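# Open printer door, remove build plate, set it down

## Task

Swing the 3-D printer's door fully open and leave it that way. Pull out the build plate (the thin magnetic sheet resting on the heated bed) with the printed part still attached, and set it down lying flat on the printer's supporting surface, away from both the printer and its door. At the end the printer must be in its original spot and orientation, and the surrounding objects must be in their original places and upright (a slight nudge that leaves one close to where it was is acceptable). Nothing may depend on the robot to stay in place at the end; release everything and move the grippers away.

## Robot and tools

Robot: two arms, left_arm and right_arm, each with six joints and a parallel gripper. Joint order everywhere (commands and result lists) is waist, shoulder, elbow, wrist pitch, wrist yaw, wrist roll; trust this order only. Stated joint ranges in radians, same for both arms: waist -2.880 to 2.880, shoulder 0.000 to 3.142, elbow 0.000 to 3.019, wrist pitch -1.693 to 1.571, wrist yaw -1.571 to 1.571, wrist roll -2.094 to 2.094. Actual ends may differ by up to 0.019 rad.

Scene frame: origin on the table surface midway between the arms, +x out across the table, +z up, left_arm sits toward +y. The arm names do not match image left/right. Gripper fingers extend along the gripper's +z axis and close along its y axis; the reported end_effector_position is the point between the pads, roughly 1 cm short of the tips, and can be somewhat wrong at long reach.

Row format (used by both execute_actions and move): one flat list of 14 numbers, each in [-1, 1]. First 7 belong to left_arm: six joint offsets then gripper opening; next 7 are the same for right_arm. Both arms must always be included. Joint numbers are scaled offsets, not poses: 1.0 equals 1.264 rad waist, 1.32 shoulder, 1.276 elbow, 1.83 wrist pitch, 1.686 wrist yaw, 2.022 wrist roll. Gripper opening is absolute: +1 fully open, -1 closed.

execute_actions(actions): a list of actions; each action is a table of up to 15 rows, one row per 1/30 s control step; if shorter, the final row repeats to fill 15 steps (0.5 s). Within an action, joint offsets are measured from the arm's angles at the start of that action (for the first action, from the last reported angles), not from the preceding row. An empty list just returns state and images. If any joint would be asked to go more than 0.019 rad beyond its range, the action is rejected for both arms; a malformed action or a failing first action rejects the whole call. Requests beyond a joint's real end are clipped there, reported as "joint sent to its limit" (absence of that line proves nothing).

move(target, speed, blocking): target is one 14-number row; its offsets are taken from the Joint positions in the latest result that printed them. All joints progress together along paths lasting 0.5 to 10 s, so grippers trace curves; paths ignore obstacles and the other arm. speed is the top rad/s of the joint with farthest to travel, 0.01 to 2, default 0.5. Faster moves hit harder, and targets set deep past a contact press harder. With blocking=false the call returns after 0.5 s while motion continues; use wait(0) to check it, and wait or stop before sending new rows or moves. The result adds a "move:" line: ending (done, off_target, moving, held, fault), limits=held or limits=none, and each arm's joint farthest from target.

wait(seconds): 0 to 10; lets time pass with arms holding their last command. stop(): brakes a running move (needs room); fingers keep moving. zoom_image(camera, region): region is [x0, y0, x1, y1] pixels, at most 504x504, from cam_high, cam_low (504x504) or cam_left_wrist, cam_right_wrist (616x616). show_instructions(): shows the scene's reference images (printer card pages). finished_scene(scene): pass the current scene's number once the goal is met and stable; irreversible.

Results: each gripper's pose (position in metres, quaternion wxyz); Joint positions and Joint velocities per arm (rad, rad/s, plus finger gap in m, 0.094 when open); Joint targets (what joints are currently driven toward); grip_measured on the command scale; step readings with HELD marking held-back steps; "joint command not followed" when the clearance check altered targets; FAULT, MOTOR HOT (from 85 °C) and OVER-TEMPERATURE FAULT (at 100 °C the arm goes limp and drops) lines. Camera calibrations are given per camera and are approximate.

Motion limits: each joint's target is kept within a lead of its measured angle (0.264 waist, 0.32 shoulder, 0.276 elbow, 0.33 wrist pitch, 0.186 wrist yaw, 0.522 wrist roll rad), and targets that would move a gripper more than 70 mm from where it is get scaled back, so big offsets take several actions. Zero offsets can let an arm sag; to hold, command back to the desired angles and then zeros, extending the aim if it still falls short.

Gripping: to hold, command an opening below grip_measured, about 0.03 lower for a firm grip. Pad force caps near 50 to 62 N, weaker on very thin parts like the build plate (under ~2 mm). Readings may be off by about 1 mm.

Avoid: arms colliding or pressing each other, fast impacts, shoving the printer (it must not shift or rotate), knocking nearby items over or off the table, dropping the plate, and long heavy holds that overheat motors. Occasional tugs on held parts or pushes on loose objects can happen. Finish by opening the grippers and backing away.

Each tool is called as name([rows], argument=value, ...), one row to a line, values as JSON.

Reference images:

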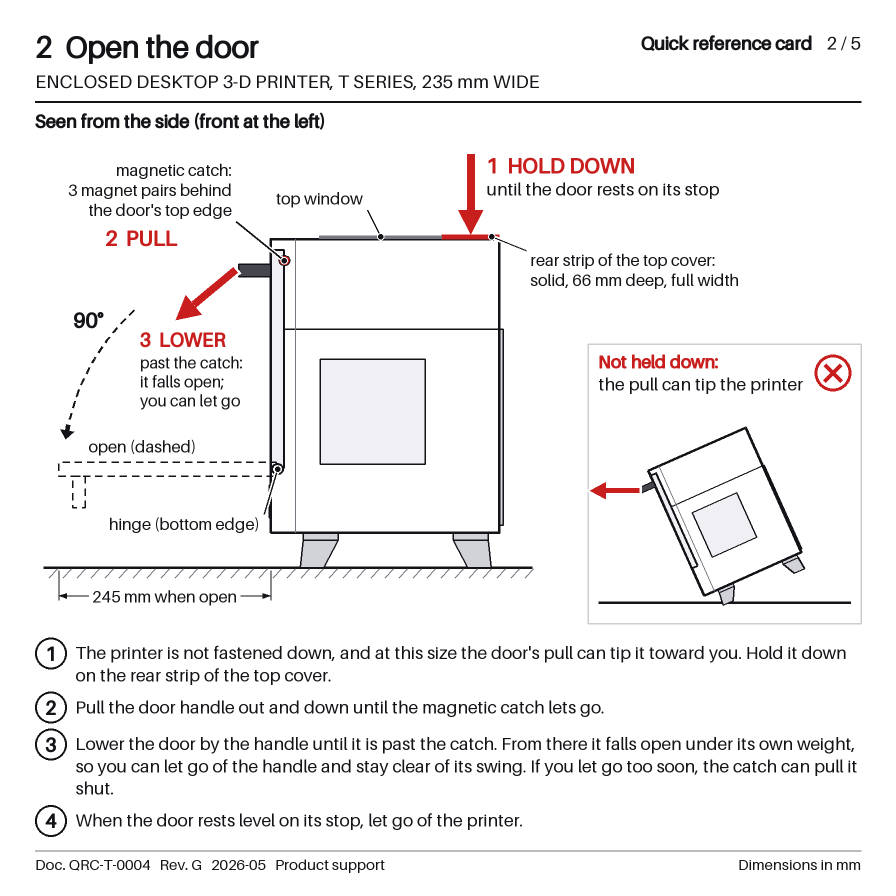

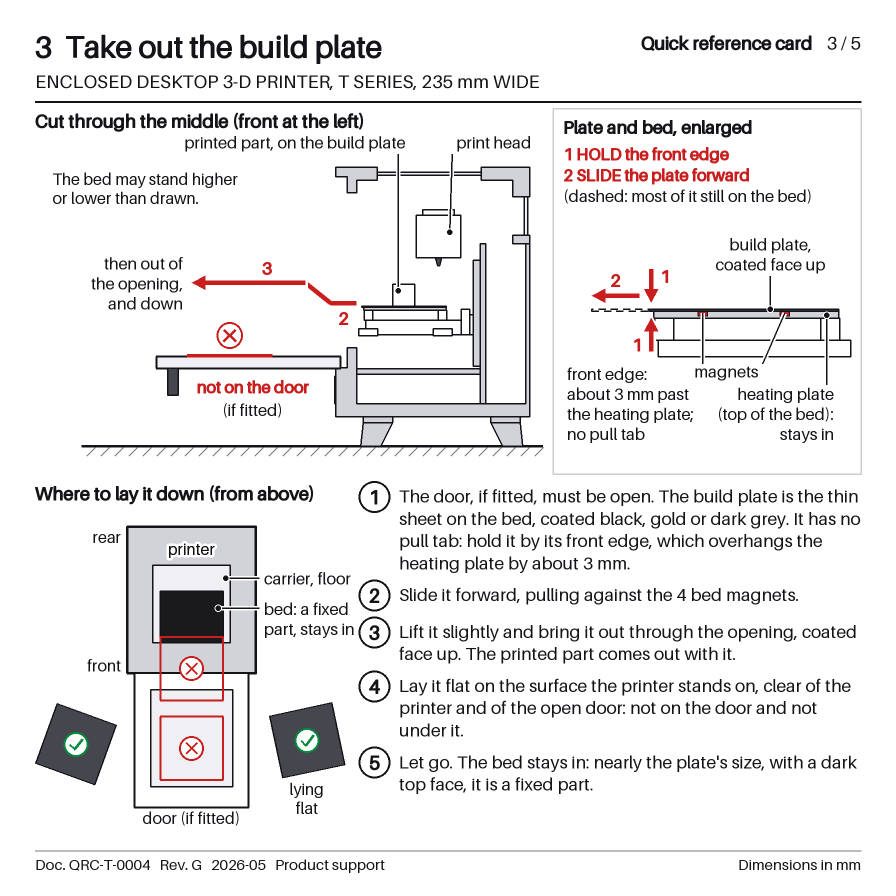

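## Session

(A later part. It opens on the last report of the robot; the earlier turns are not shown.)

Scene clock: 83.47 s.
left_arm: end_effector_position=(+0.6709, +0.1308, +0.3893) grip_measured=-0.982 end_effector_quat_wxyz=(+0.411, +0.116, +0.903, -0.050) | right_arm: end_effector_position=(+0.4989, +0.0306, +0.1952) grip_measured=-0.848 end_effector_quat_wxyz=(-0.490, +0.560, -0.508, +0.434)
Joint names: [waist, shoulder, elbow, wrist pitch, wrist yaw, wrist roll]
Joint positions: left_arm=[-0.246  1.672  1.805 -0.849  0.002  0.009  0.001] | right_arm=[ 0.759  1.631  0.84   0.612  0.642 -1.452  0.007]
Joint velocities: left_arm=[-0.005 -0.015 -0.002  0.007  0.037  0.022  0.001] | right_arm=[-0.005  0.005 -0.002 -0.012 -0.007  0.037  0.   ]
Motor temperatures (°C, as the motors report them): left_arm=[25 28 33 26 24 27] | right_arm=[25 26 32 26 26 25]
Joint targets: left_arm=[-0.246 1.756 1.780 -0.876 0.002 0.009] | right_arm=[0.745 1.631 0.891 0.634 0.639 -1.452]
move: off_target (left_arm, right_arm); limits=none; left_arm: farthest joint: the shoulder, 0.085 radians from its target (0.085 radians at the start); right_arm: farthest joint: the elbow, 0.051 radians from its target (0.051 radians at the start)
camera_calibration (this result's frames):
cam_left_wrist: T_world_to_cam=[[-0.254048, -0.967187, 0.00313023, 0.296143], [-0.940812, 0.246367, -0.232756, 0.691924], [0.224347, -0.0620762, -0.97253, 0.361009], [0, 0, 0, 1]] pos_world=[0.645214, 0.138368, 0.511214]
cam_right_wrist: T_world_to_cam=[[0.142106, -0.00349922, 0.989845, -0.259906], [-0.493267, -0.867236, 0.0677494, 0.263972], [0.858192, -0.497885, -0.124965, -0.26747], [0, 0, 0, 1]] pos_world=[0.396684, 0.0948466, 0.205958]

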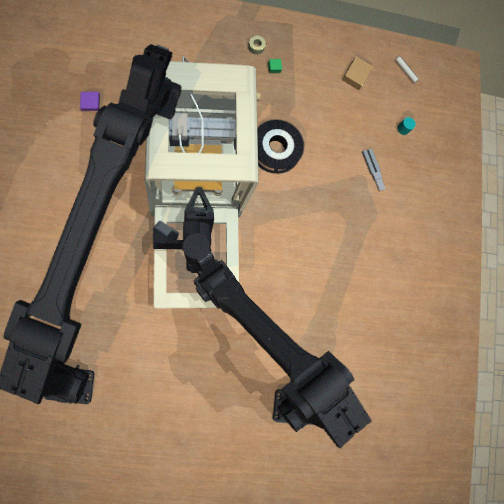

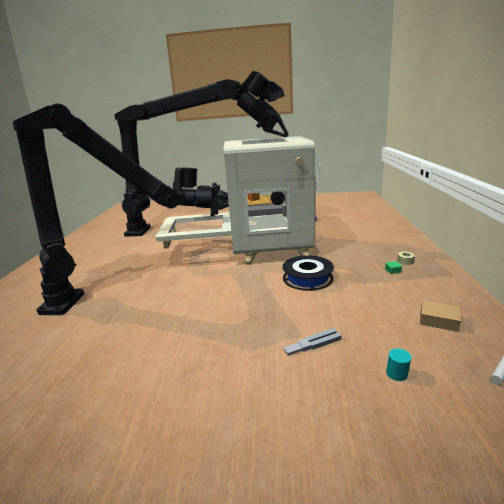

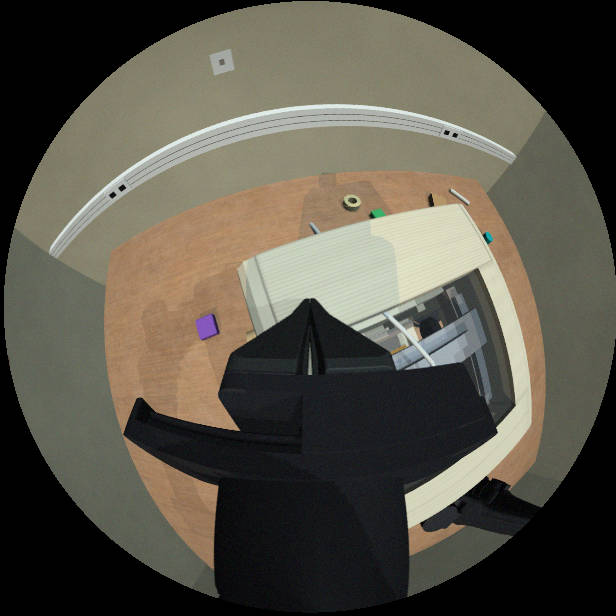

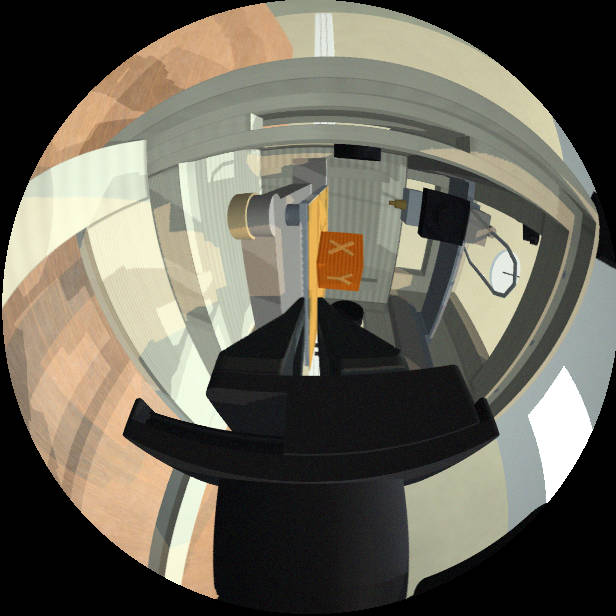

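Continue until contact.

move(target=[0,0.065,-0.02,-0.014,0,0,-1, -0.028,0,0.04,0.012,-0.015,0,-0.85], speed=0.03)

zoom_image(camera="cam_right_wrist", region=[250, 220, 370, 340])

Scene clock: 87.03 s.
left_arm: end_effector_position=(+0.6713, +0.1307, +0.3892) grip_measured=-0.982 end_effector_quat_wxyz=(+0.412, +0.116, +0.902, -0.050) | right_arm: end_effector_position=(+0.4995, +0.0319, +0.1949) grip_measured=-0.848 end_effector_quat_wxyz=(-0.493, +0.563, -0.505, +0.430)
Joint names: [waist, shoulder, elbow, wrist pitch, wrist yaw, wrist roll]
Joint positions: left_arm=[-0.246  1.673  1.804 -0.847  0.002  0.009  0.001] | right_arm=[ 0.756  1.631  0.84   0.612  0.625 -1.452  0.007]
Joint velocities: left_arm=[-0.015  0.005  0.007  0.012  0.007  0.051 -0.001] | right_arm=[ 0.015 -0.024 -0.032  0.007  0.022  0.037  0.   ]
Motor temperatures (°C, as the motors report them): left_arm=[25 28 33 26 24 27] | right_arm=[25 26 32 26 26 25]
Joint targets: left_arm=[-0.246 1.757 1.780 -0.874 0.002 0.009] | right_arm=[0.723 1.631 0.891 0.634 0.617 -1.452]
move: off_target (left_arm, right_arm); limits=none; left_arm: farthest joint: the shoulder, 0.085 radians from its target (0.085 radians at the start); right_arm: farthest joint: the elbow, 0.051 radians from its target (0.051 radians at the start)
camera_calibration (this result's frames):
cam_left_wrist: T_world_to_cam=[[-0.254052, -0.967186, 0.00311769, 0.296155], [-0.940553, 0.246302, -0.233869, 0.692518], [0.225427, -0.0623471, -0.972263, 0.360017], [0, 0, 0, 1]] pos_world=[0.645432, 0.138314, 0.511066]
cam_right_wrist: T_world_to_cam=[[0.144182, -0.0037163, 0.989544, -0.260663], [-0.481405, -0.873944, 0.0668611, 0.259913], [0.864558, -0.486012, -0.127796, -0.270403], [0, 0, 0, 1]] pos_world=[0.396485, 0.0947618, 0.206003]

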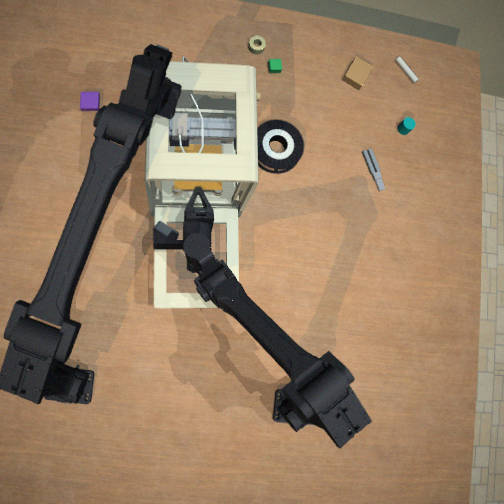

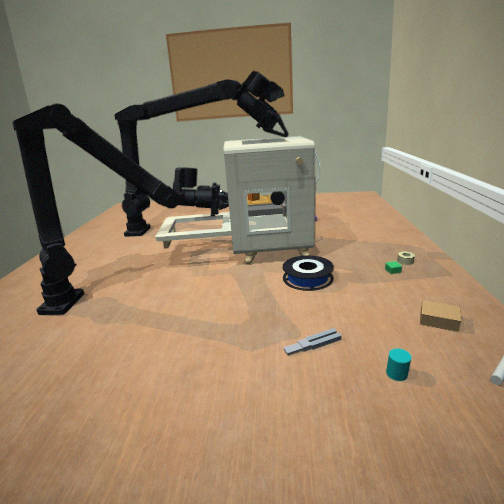

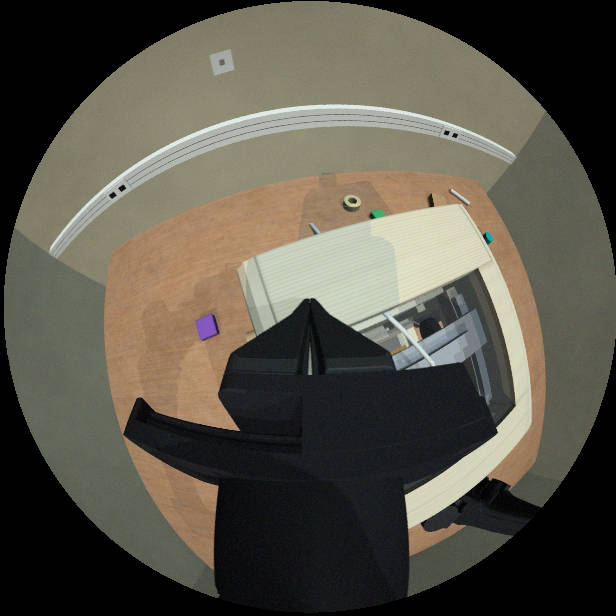

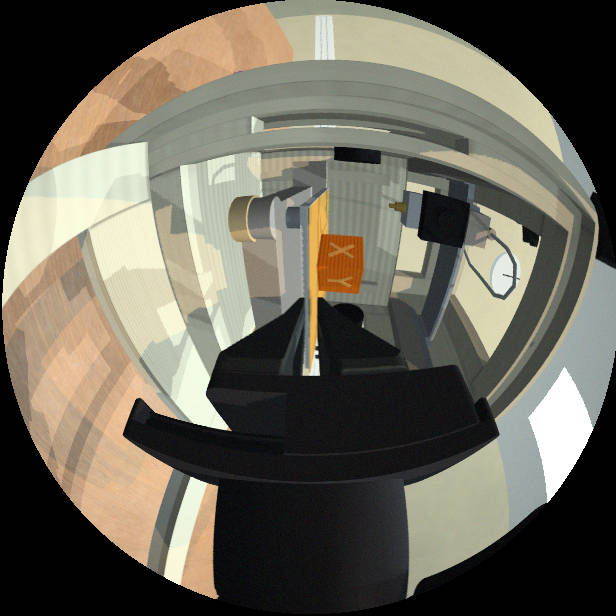

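Region (250, 220, 370, 340) of cam_right_wrist's 616x616 image, scaled by 4.200, with more detail than that image has.

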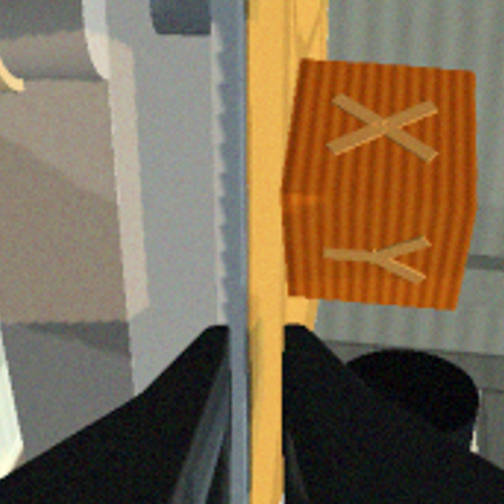

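move(target=[0,0.065,-0.02,-0.014,0,0,-1, -0.022,0,0.03,-0.005,0,0,-1], speed=0.05)

move(target=[0,0.065,-0.02,-0.014,0,0,-1, 0.03,-0.03,0.015,0,0.012,0,-1], speed=0.03)

zoom_image(camera="cam_right_wrist", region=[230, 180, 390, 340])

Scene clock: 89.93 s.
left_arm: end_effector_position=(+0.6715, +0.1307, +0.3893) grip_measured=-0.982 end_effector_quat_wxyz=(+0.413, +0.116, +0.902, -0.050) | right_arm: end_effector_position=(+0.4990, +0.0317, +0.1943) grip_measured=-0.994 end_effector_quat_wxyz=(-0.493, +0.564, -0.505, +0.430)
Joint names: [waist, shoulder, elbow, wrist pitch, wrist yaw, wrist roll]
Joint positions: left_arm=[-0.246  1.673  1.804 -0.845  0.002  0.009  0.001] | right_arm=[ 0.756  1.63   0.838  0.612  0.625 -1.452  0.   ]
Joint velocities: left_arm=[ 0.005 -0.015 -0.012  0.002 -0.007 -0.022 -0.   ] | right_arm=[-0.015 -0.005 -0.002  0.007  0.022 -0.066 -0.   ]
Motor temperatures (°C, as the motors report them): left_arm=[25 28 33 26 24 27] | right_arm=[25 26 32 26 26 25]
Joint targets: left_arm=[-0.246 1.757 1.779 -0.872 0.002 0.009] | right_arm=[0.728 1.631 0.879 0.603 0.625 -1.452]
move: off_target (left_arm, right_arm); limits=none; left_arm: farthest joint: the shoulder, 0.086 radians from its target (0.086 radians at the start); right_arm: farthest joint: the elbow, 0.040 radians from its target (0.038 radians at the start)
camera_calibration (this result's frames):
cam_left_wrist: T_world_to_cam=[[-0.254056, -0.967184, 0.00310097, 0.296167], [-0.940206, 0.246215, -0.235352, 0.693164], [0.226865, -0.0627082, -0.971905, 0.359032], [0, 0, 0, 1]] pos_world=[0.645509, 0.138295, 0.511164]
cam_right_wrist: T_world_to_cam=[[0.145007, -0.00288436, 0.989426, -0.260388], [-0.481016, -0.874075, 0.0679479, 0.259087], [0.864637, -0.485783, -0.128134, -0.270082], [0, 0, 0, 1]] pos_world=[0.395906, 0.0945094, 0.205424]

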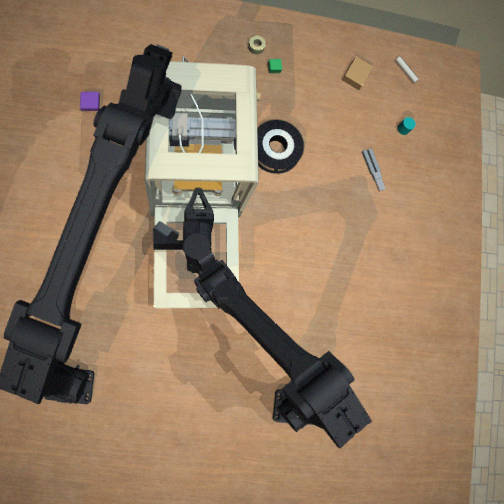

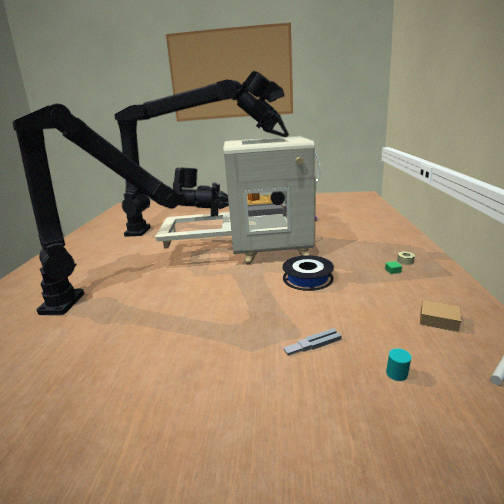

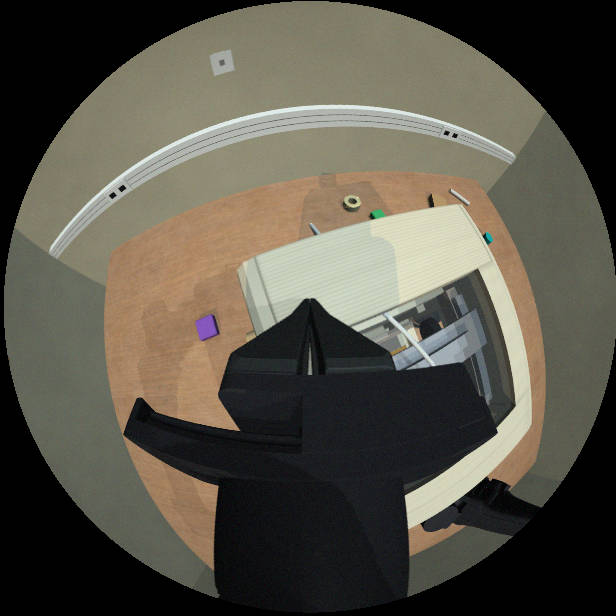

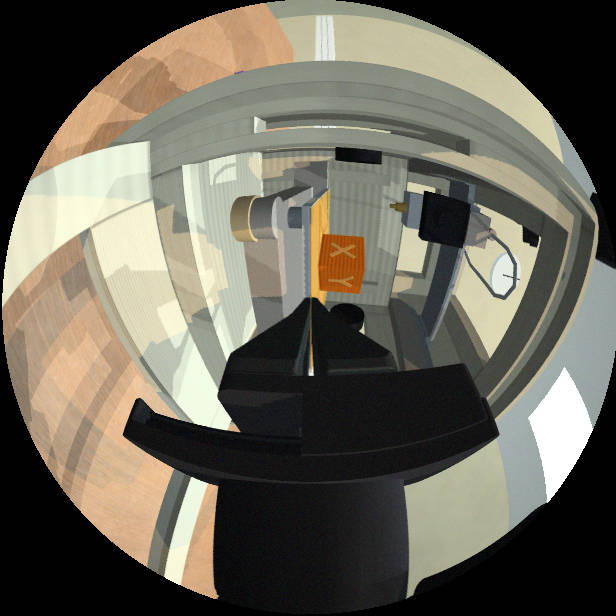

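Scene clock: 93.00 s.
left_arm: end_effector_position=(+0.6717, +0.1306, +0.3892) grip_measured=-0.982 end_effector_quat_wxyz=(+0.413, +0.116, +0.902, -0.050) | right_arm: end_effector_position=(+0.4977, +0.0318, +0.1945) grip_measured=-0.994 end_effector_quat_wxyz=(-0.491, +0.562, -0.506, +0.433)
Joint names: [waist, shoulder, elbow, wrist pitch, wrist yaw, wrist roll]
Joint positions: left_arm=[-0.246  1.673  1.803 -0.843  0.002  0.009  0.001] | right_arm=[ 0.761  1.63   0.838  0.612  0.638 -1.452  0.   ]
Joint velocities: left_arm=[-0.005 -0.015 -0.002  0.012  0.007 -0.007 -0.   ] | right_arm=[-0.015 -0.015 -0.007 -0.007  0.007  0.051 -0.   ]
Motor temperatures (°C, as the motors report them): left_arm=[25 28 33 26 24 27] | right_arm=[25 27 32 26 26 25]
Joint targets: left_arm=[-0.246 1.757 1.779 -0.870 0.002 0.009] | right_arm=[0.794 1.591 0.858 0.612 0.645 -1.452]
move: off_target (left_arm, right_arm); limits=none; left_arm: farthest joint: the shoulder, 0.086 radians from its target (0.086 radians at the start); right_arm: farthest joint: the shoulder, 0.040 radians from its target (0.040 radians at the start)
camera_calibration (this result's frames):
cam_left_wrist: T_world_to_cam=[[-0.25406, -0.967184, 0.00308842, 0.296176], [-0.939944, 0.246149, -0.236464, 0.693628], [0.227944, -0.0629789, -0.971635, 0.358111], [0, 0, 0, 1]] pos_world=[0.645589, 0.138274, 0.511057]
cam_right_wrist: T_world_to_cam=[[0.143407, -0.00239878, 0.989661, -0.259709], [-0.488261, -0.869994, 0.0686429, 0.261899], [0.860834, -0.493057, -0.125935, -0.267259], [0, 0, 0, 1]] pos_world=[0.395185, 0.0954537, 0.205389]

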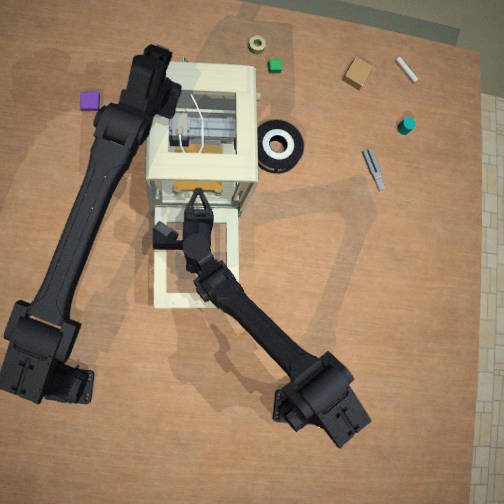

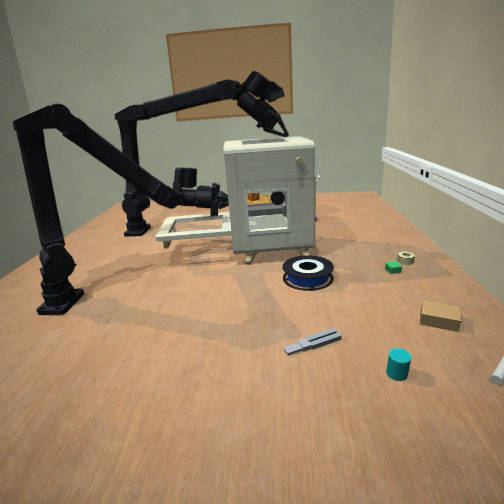

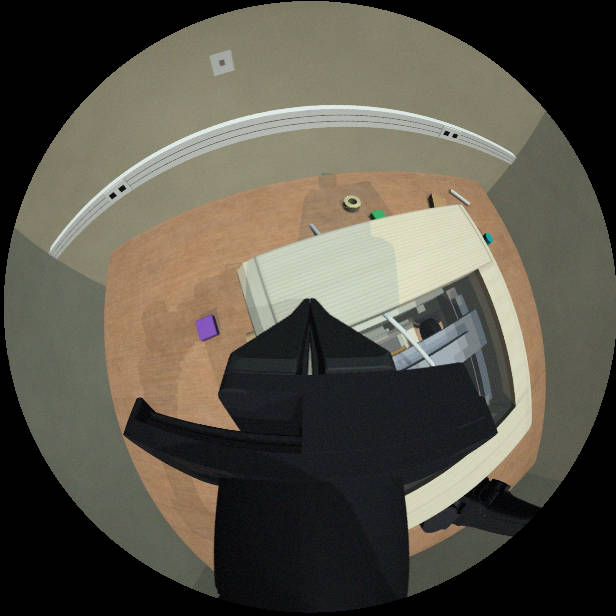

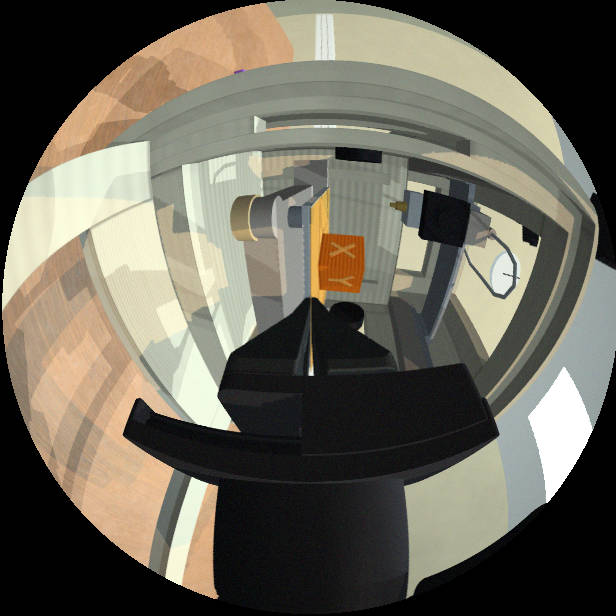

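Region (230, 180, 390, 340) of cam_right_wrist's 616x616 image, scaled by 3.150, with more detail than that image has.

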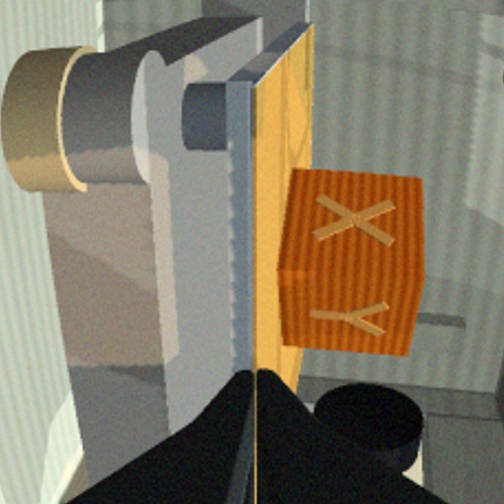

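move(target=[0,0.08,-0.025,-0.014,0,0,-1, 0.055,-0.04,-0.04,0.008,0.012,0,-1], speed=0.03)

zoom_image(camera="cam_right_wrist", region=[230, 180, 390, 340])

Scene clock: 97.77 s.
left_arm: end_effector_position=(+0.6720, +0.1306, +0.3894) grip_measured=-0.982 end_effector_quat_wxyz=(+0.414, +0.116, +0.902, -0.050) | right_arm: end_effector_position=(+0.4709, +0.0434, +0.1937) grip_measured=-0.994 end_effector_quat_wxyz=(-0.495, +0.572, -0.496, +0.426)
Joint names: [waist, shoulder, elbow, wrist pitch, wrist yaw, wrist roll]
Joint positions: left_arm=[-0.246  1.673  1.803 -0.841  0.002  0.009  0.001] | right_arm=[ 0.812  1.6    0.799  0.612  0.658 -1.452  0.   ]
Joint velocities: left_arm=[ 0.005 -0.005  0.002 -0.017  0.007  0.051 -0.001] | right_arm=[-0.005 -0.005  0.007 -0.012  0.022 -0.022 -0.001]
Motor temperatures (°C, as the motors report them): left_arm=[25 28 33 26 24 27] | right_arm=[25 27 32 26 26 25]
Joint targets: left_arm=[-0.246 1.757 1.778 -0.863 0.002 0.009] | right_arm=[0.830 1.578 0.787 0.627 0.658 -1.452]
move: off_target (left_arm, right_arm); limits=none; left_arm: farthest joint: the shoulder, 0.106 radians from its target (0.106 radians at the start); right_arm: farthest joint: the shoulder, 0.022 radians from its target (0.053 radians at the start)
camera_calibration (this result's frames):
cam_left_wrist: T_world_to_cam=[[-0.254064, -0.967182, 0.00307169, 0.296188], [-0.939593, 0.246061, -0.237946, 0.69427], [0.229382, -0.0633398, -0.971273, 0.357124], [0, 0, 0, 1]] pos_world=[0.645665, 0.138255, 0.511154]
cam_right_wrist: T_world_to_cam=[[0.14634, 0.0103816, 0.98918, -0.25687], [-0.459963, -0.884564, 0.0773309, 0.244572], [0.875796, -0.466303, -0.124672, -0.24697], [0, 0, 0, 1]] pos_world=[0.36638, 0.103843, 0.204387]

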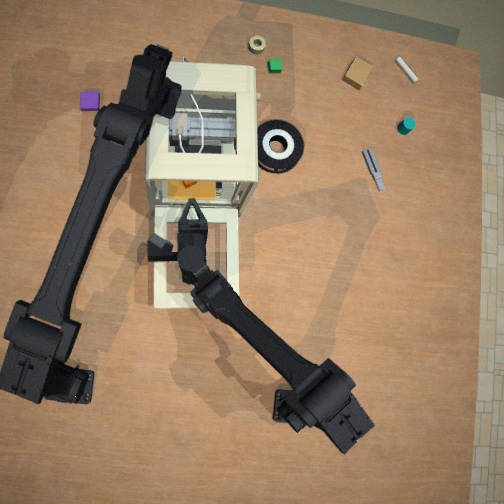

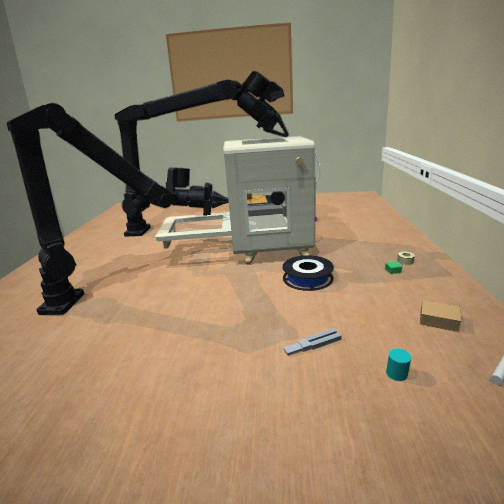

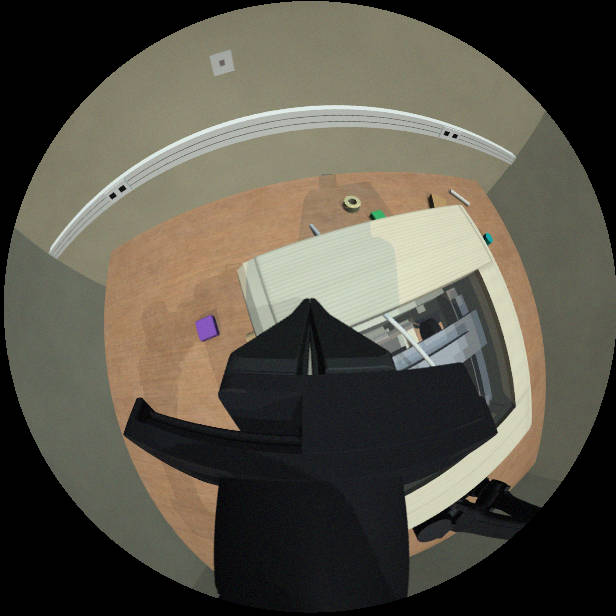

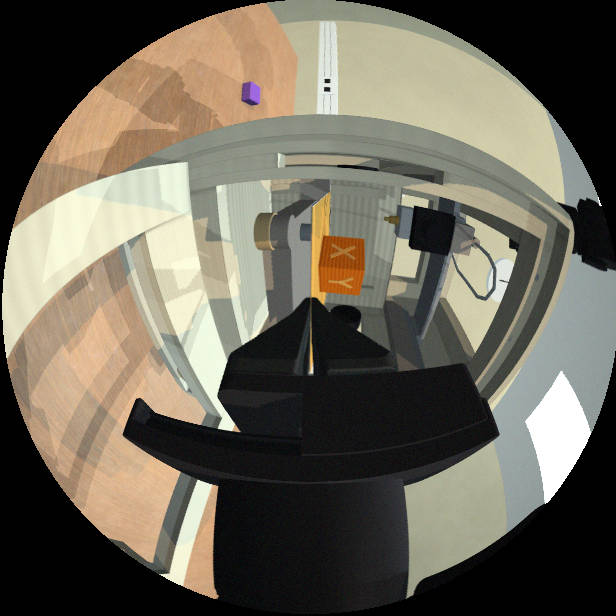

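Region (230, 180, 390, 340) of cam_right_wrist's 616x616 image, scaled by 3.150, with more detail than that image has.

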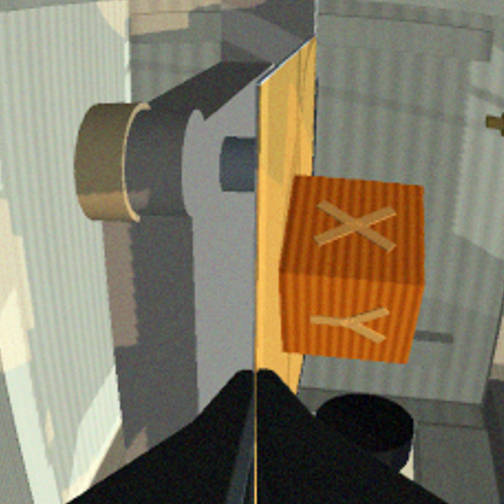

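move(target=[0,0.03,0,0,0,0,-1, 0,0,0,0,0,0,-0.7])

move(target=[0,0.03,0,0,0,0,-1, 0,0.067,-0.025,0.144,0.018,-0.054,-0.7], speed=0.1)

zoom_image(camera="cam_right_wrist", region=[230, 180, 390, 340])

Scene clock: 101.40 s.
left_arm: end_effector_position=(+0.6716, +0.1307, +0.3915) grip_measured=-0.982 end_effector_quat_wxyz=(+0.416, +0.116, +0.901, -0.050) | right_arm: end_effector_position=(+0.4709, +0.0434, +0.1937) grip_measured=-0.702 end_effector_quat_wxyz=(-0.495, +0.572, -0.496, +0.426)
Joint names: [waist, shoulder, elbow, wrist pitch, wrist yaw, wrist roll]
Joint positions: left_arm=[-0.246  1.67   1.803 -0.839  0.002  0.009  0.001] | right_arm=[ 0.812  1.6    0.799  0.612  0.658 -1.452  0.014]
Joint velocities: left_arm=[ 0.005 -0.005  0.012  0.007 -0.007  0.022 -0.   ] | right_arm=[-0.005 -0.015  0.007  0.002 -0.022 -0.051 -0.001]
Motor temperatures (°C, as the motors report them): left_arm=[25 28 33 26 24 27] | right_arm=[25 27 31 26 26 25]
Joint targets: left_arm=[-0.246 1.712 1.803 -0.841 0.002 0.009] | right_arm=[0.812 1.600 0.799 0.612 0.658 -1.452]
move: off_target (left_arm); limits=none; left_arm: farthest joint: the shoulder, 0.043 radians from its target (0.040 radians at the start); right_arm: farthest joint: the waist, 0.000 radians from its target (0.000 radians at the start)
camera_calibration (this result's frames):
cam_left_wrist: T_world_to_cam=[[-0.254078, -0.967179, 0.00302144, 0.296206], [-0.938527, 0.245794, -0.24239, 0.695463], [0.233692, -0.0644215, -0.970174, 0.356119], [0, 0, 0, 1]] pos_world=[0.644748, 0.138485, 0.513175]
cam_right_wrist: T_world_to_cam=[[0.14634, 0.0103816, 0.98918, -0.25687], [-0.459963, -0.884564, 0.0773309, 0.244572], [0.875796, -0.466303, -0.124672, -0.24697], [0, 0, 0, 1]] pos_world=[0.36638, 0.103843, 0.204387]

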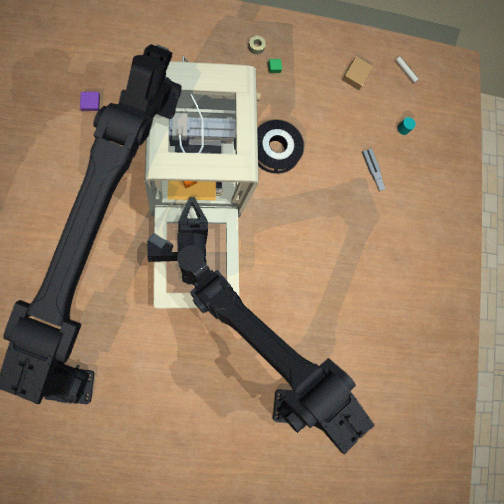

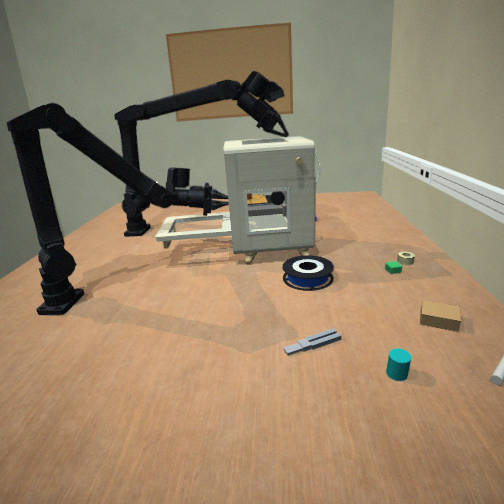

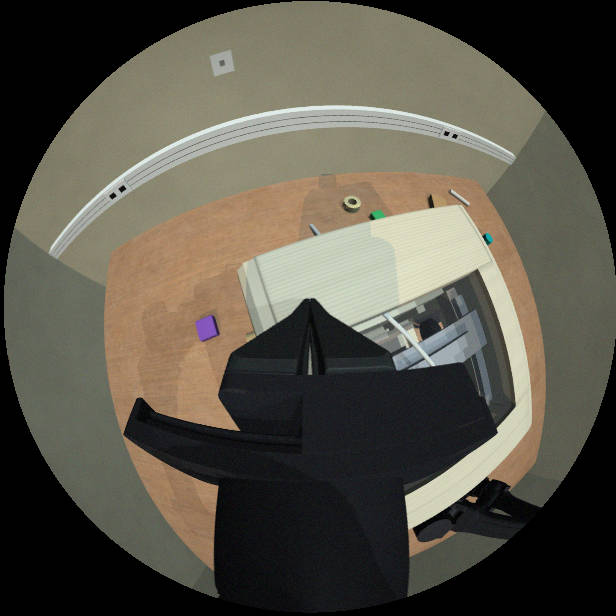

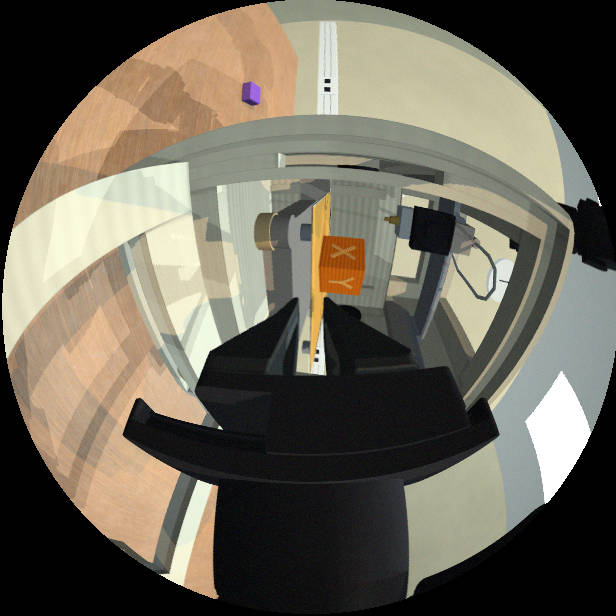

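Scene clock: 104.40 s.
left_arm: end_effector_position=(+0.6716, +0.1307, +0.3915) grip_measured=-0.982 end_effector_quat_wxyz=(+0.416, +0.116, +0.901, -0.050) | right_arm: end_effector_position=(+0.4738, +0.0410, +0.1922) grip_measured=-0.702 end_effector_quat_wxyz=(+0.518, -0.543, +0.473, -0.462)
Joint names: [waist, shoulder, elbow, wrist pitch, wrist yaw, wrist roll]
Joint positions: left_arm=[-0.246  1.67   1.803 -0.839  0.002  0.009  0.001] | right_arm=[ 0.812  1.672  0.777  0.848  0.686 -1.551  0.014]
Joint velocities: left_arm=[-0.005 -0.005  0.007  0.007  0.022  0.066 -0.001] | right_arm=[-0.005 -0.005  0.002 -0.002 -0.081  0.051 -0.   ]
Motor temperatures (°C, as the motors report them): left_arm=[25 29 33 26 24 27] | right_arm=[25 27 31 26 26 25]
Joint targets: left_arm=[-0.246 1.710 1.803 -0.839 0.002 0.009] | right_arm=[0.812 1.688 0.768 0.875 0.688 -1.561]
move: off_target (left_arm, right_arm); limits=none; left_arm: farthest joint: the shoulder, 0.040 radians from its target (0.040 radians at the start); right_arm: farthest joint: the wrist pitch, 0.028 radians from its target (0.263 radians at the start)
camera_calibration (this result's frames):
cam_left_wrist: T_world_to_cam=[[-0.254078, -0.967179, 0.00302144, 0.296206], [-0.938527, 0.245794, -0.24239, 0.695463], [0.233692, -0.0644215, -0.970174, 0.356119], [0, 0, 0, 1]] pos_world=[0.644748, 0.138485, 0.513175]
cam_right_wrist: T_world_to_cam=[[0.0348344, 0.00762408, 0.999364, -0.204824], [-0.481905, -0.875909, 0.0234798, 0.264304], [0.875531, -0.482417, -0.0268376, -0.268828], [0, 0, 0, 1]] pos_world=[0.369872, 0.10338, 0.191273]

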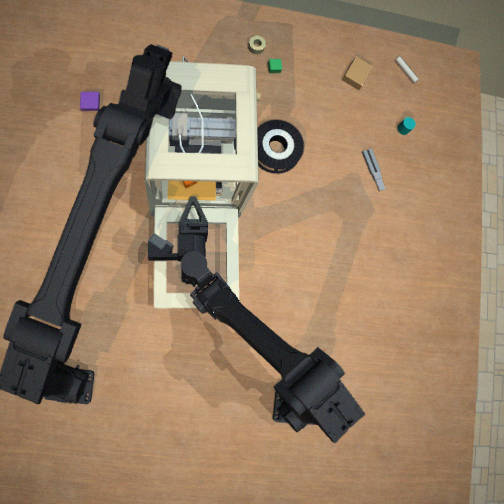

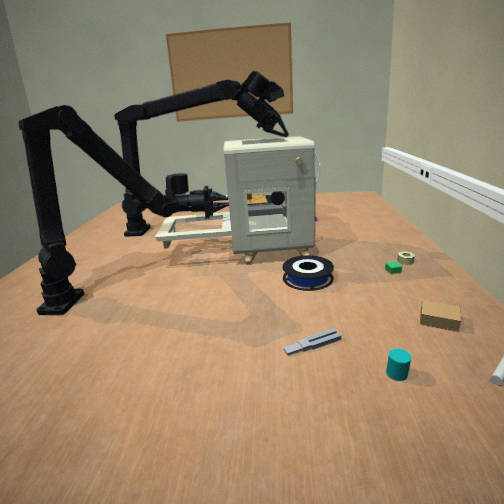

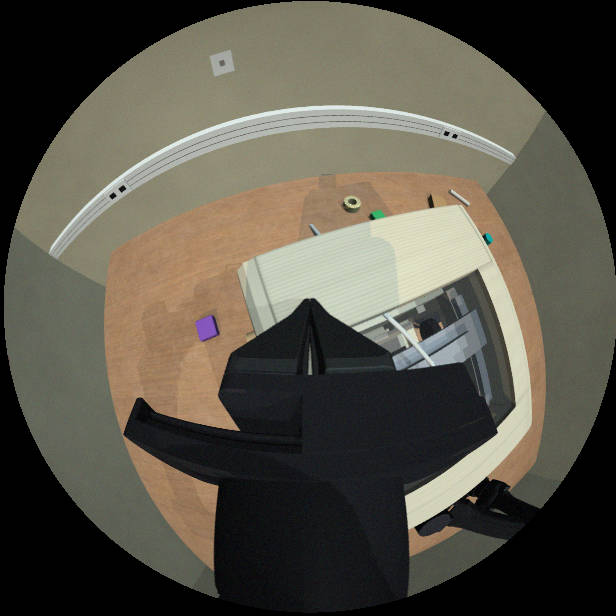

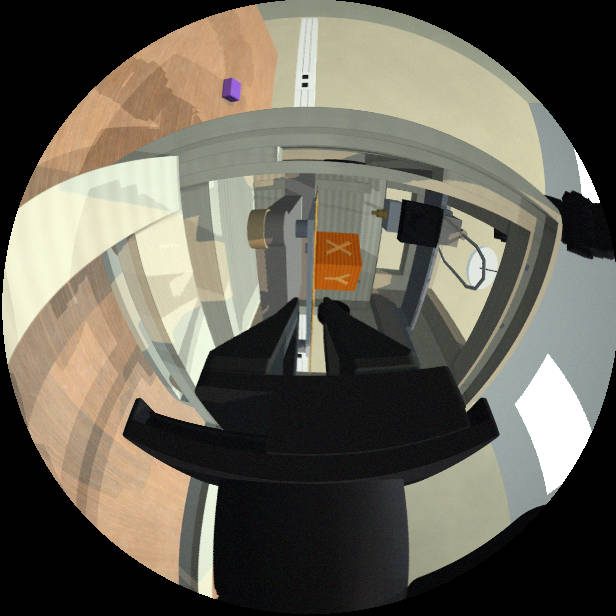

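Region (230, 180, 390, 340) of cam_right_wrist's 616x616 image, scaled by 3.150, with more detail than that image has.

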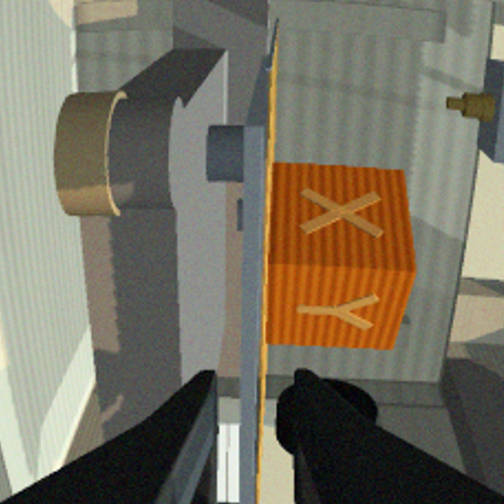

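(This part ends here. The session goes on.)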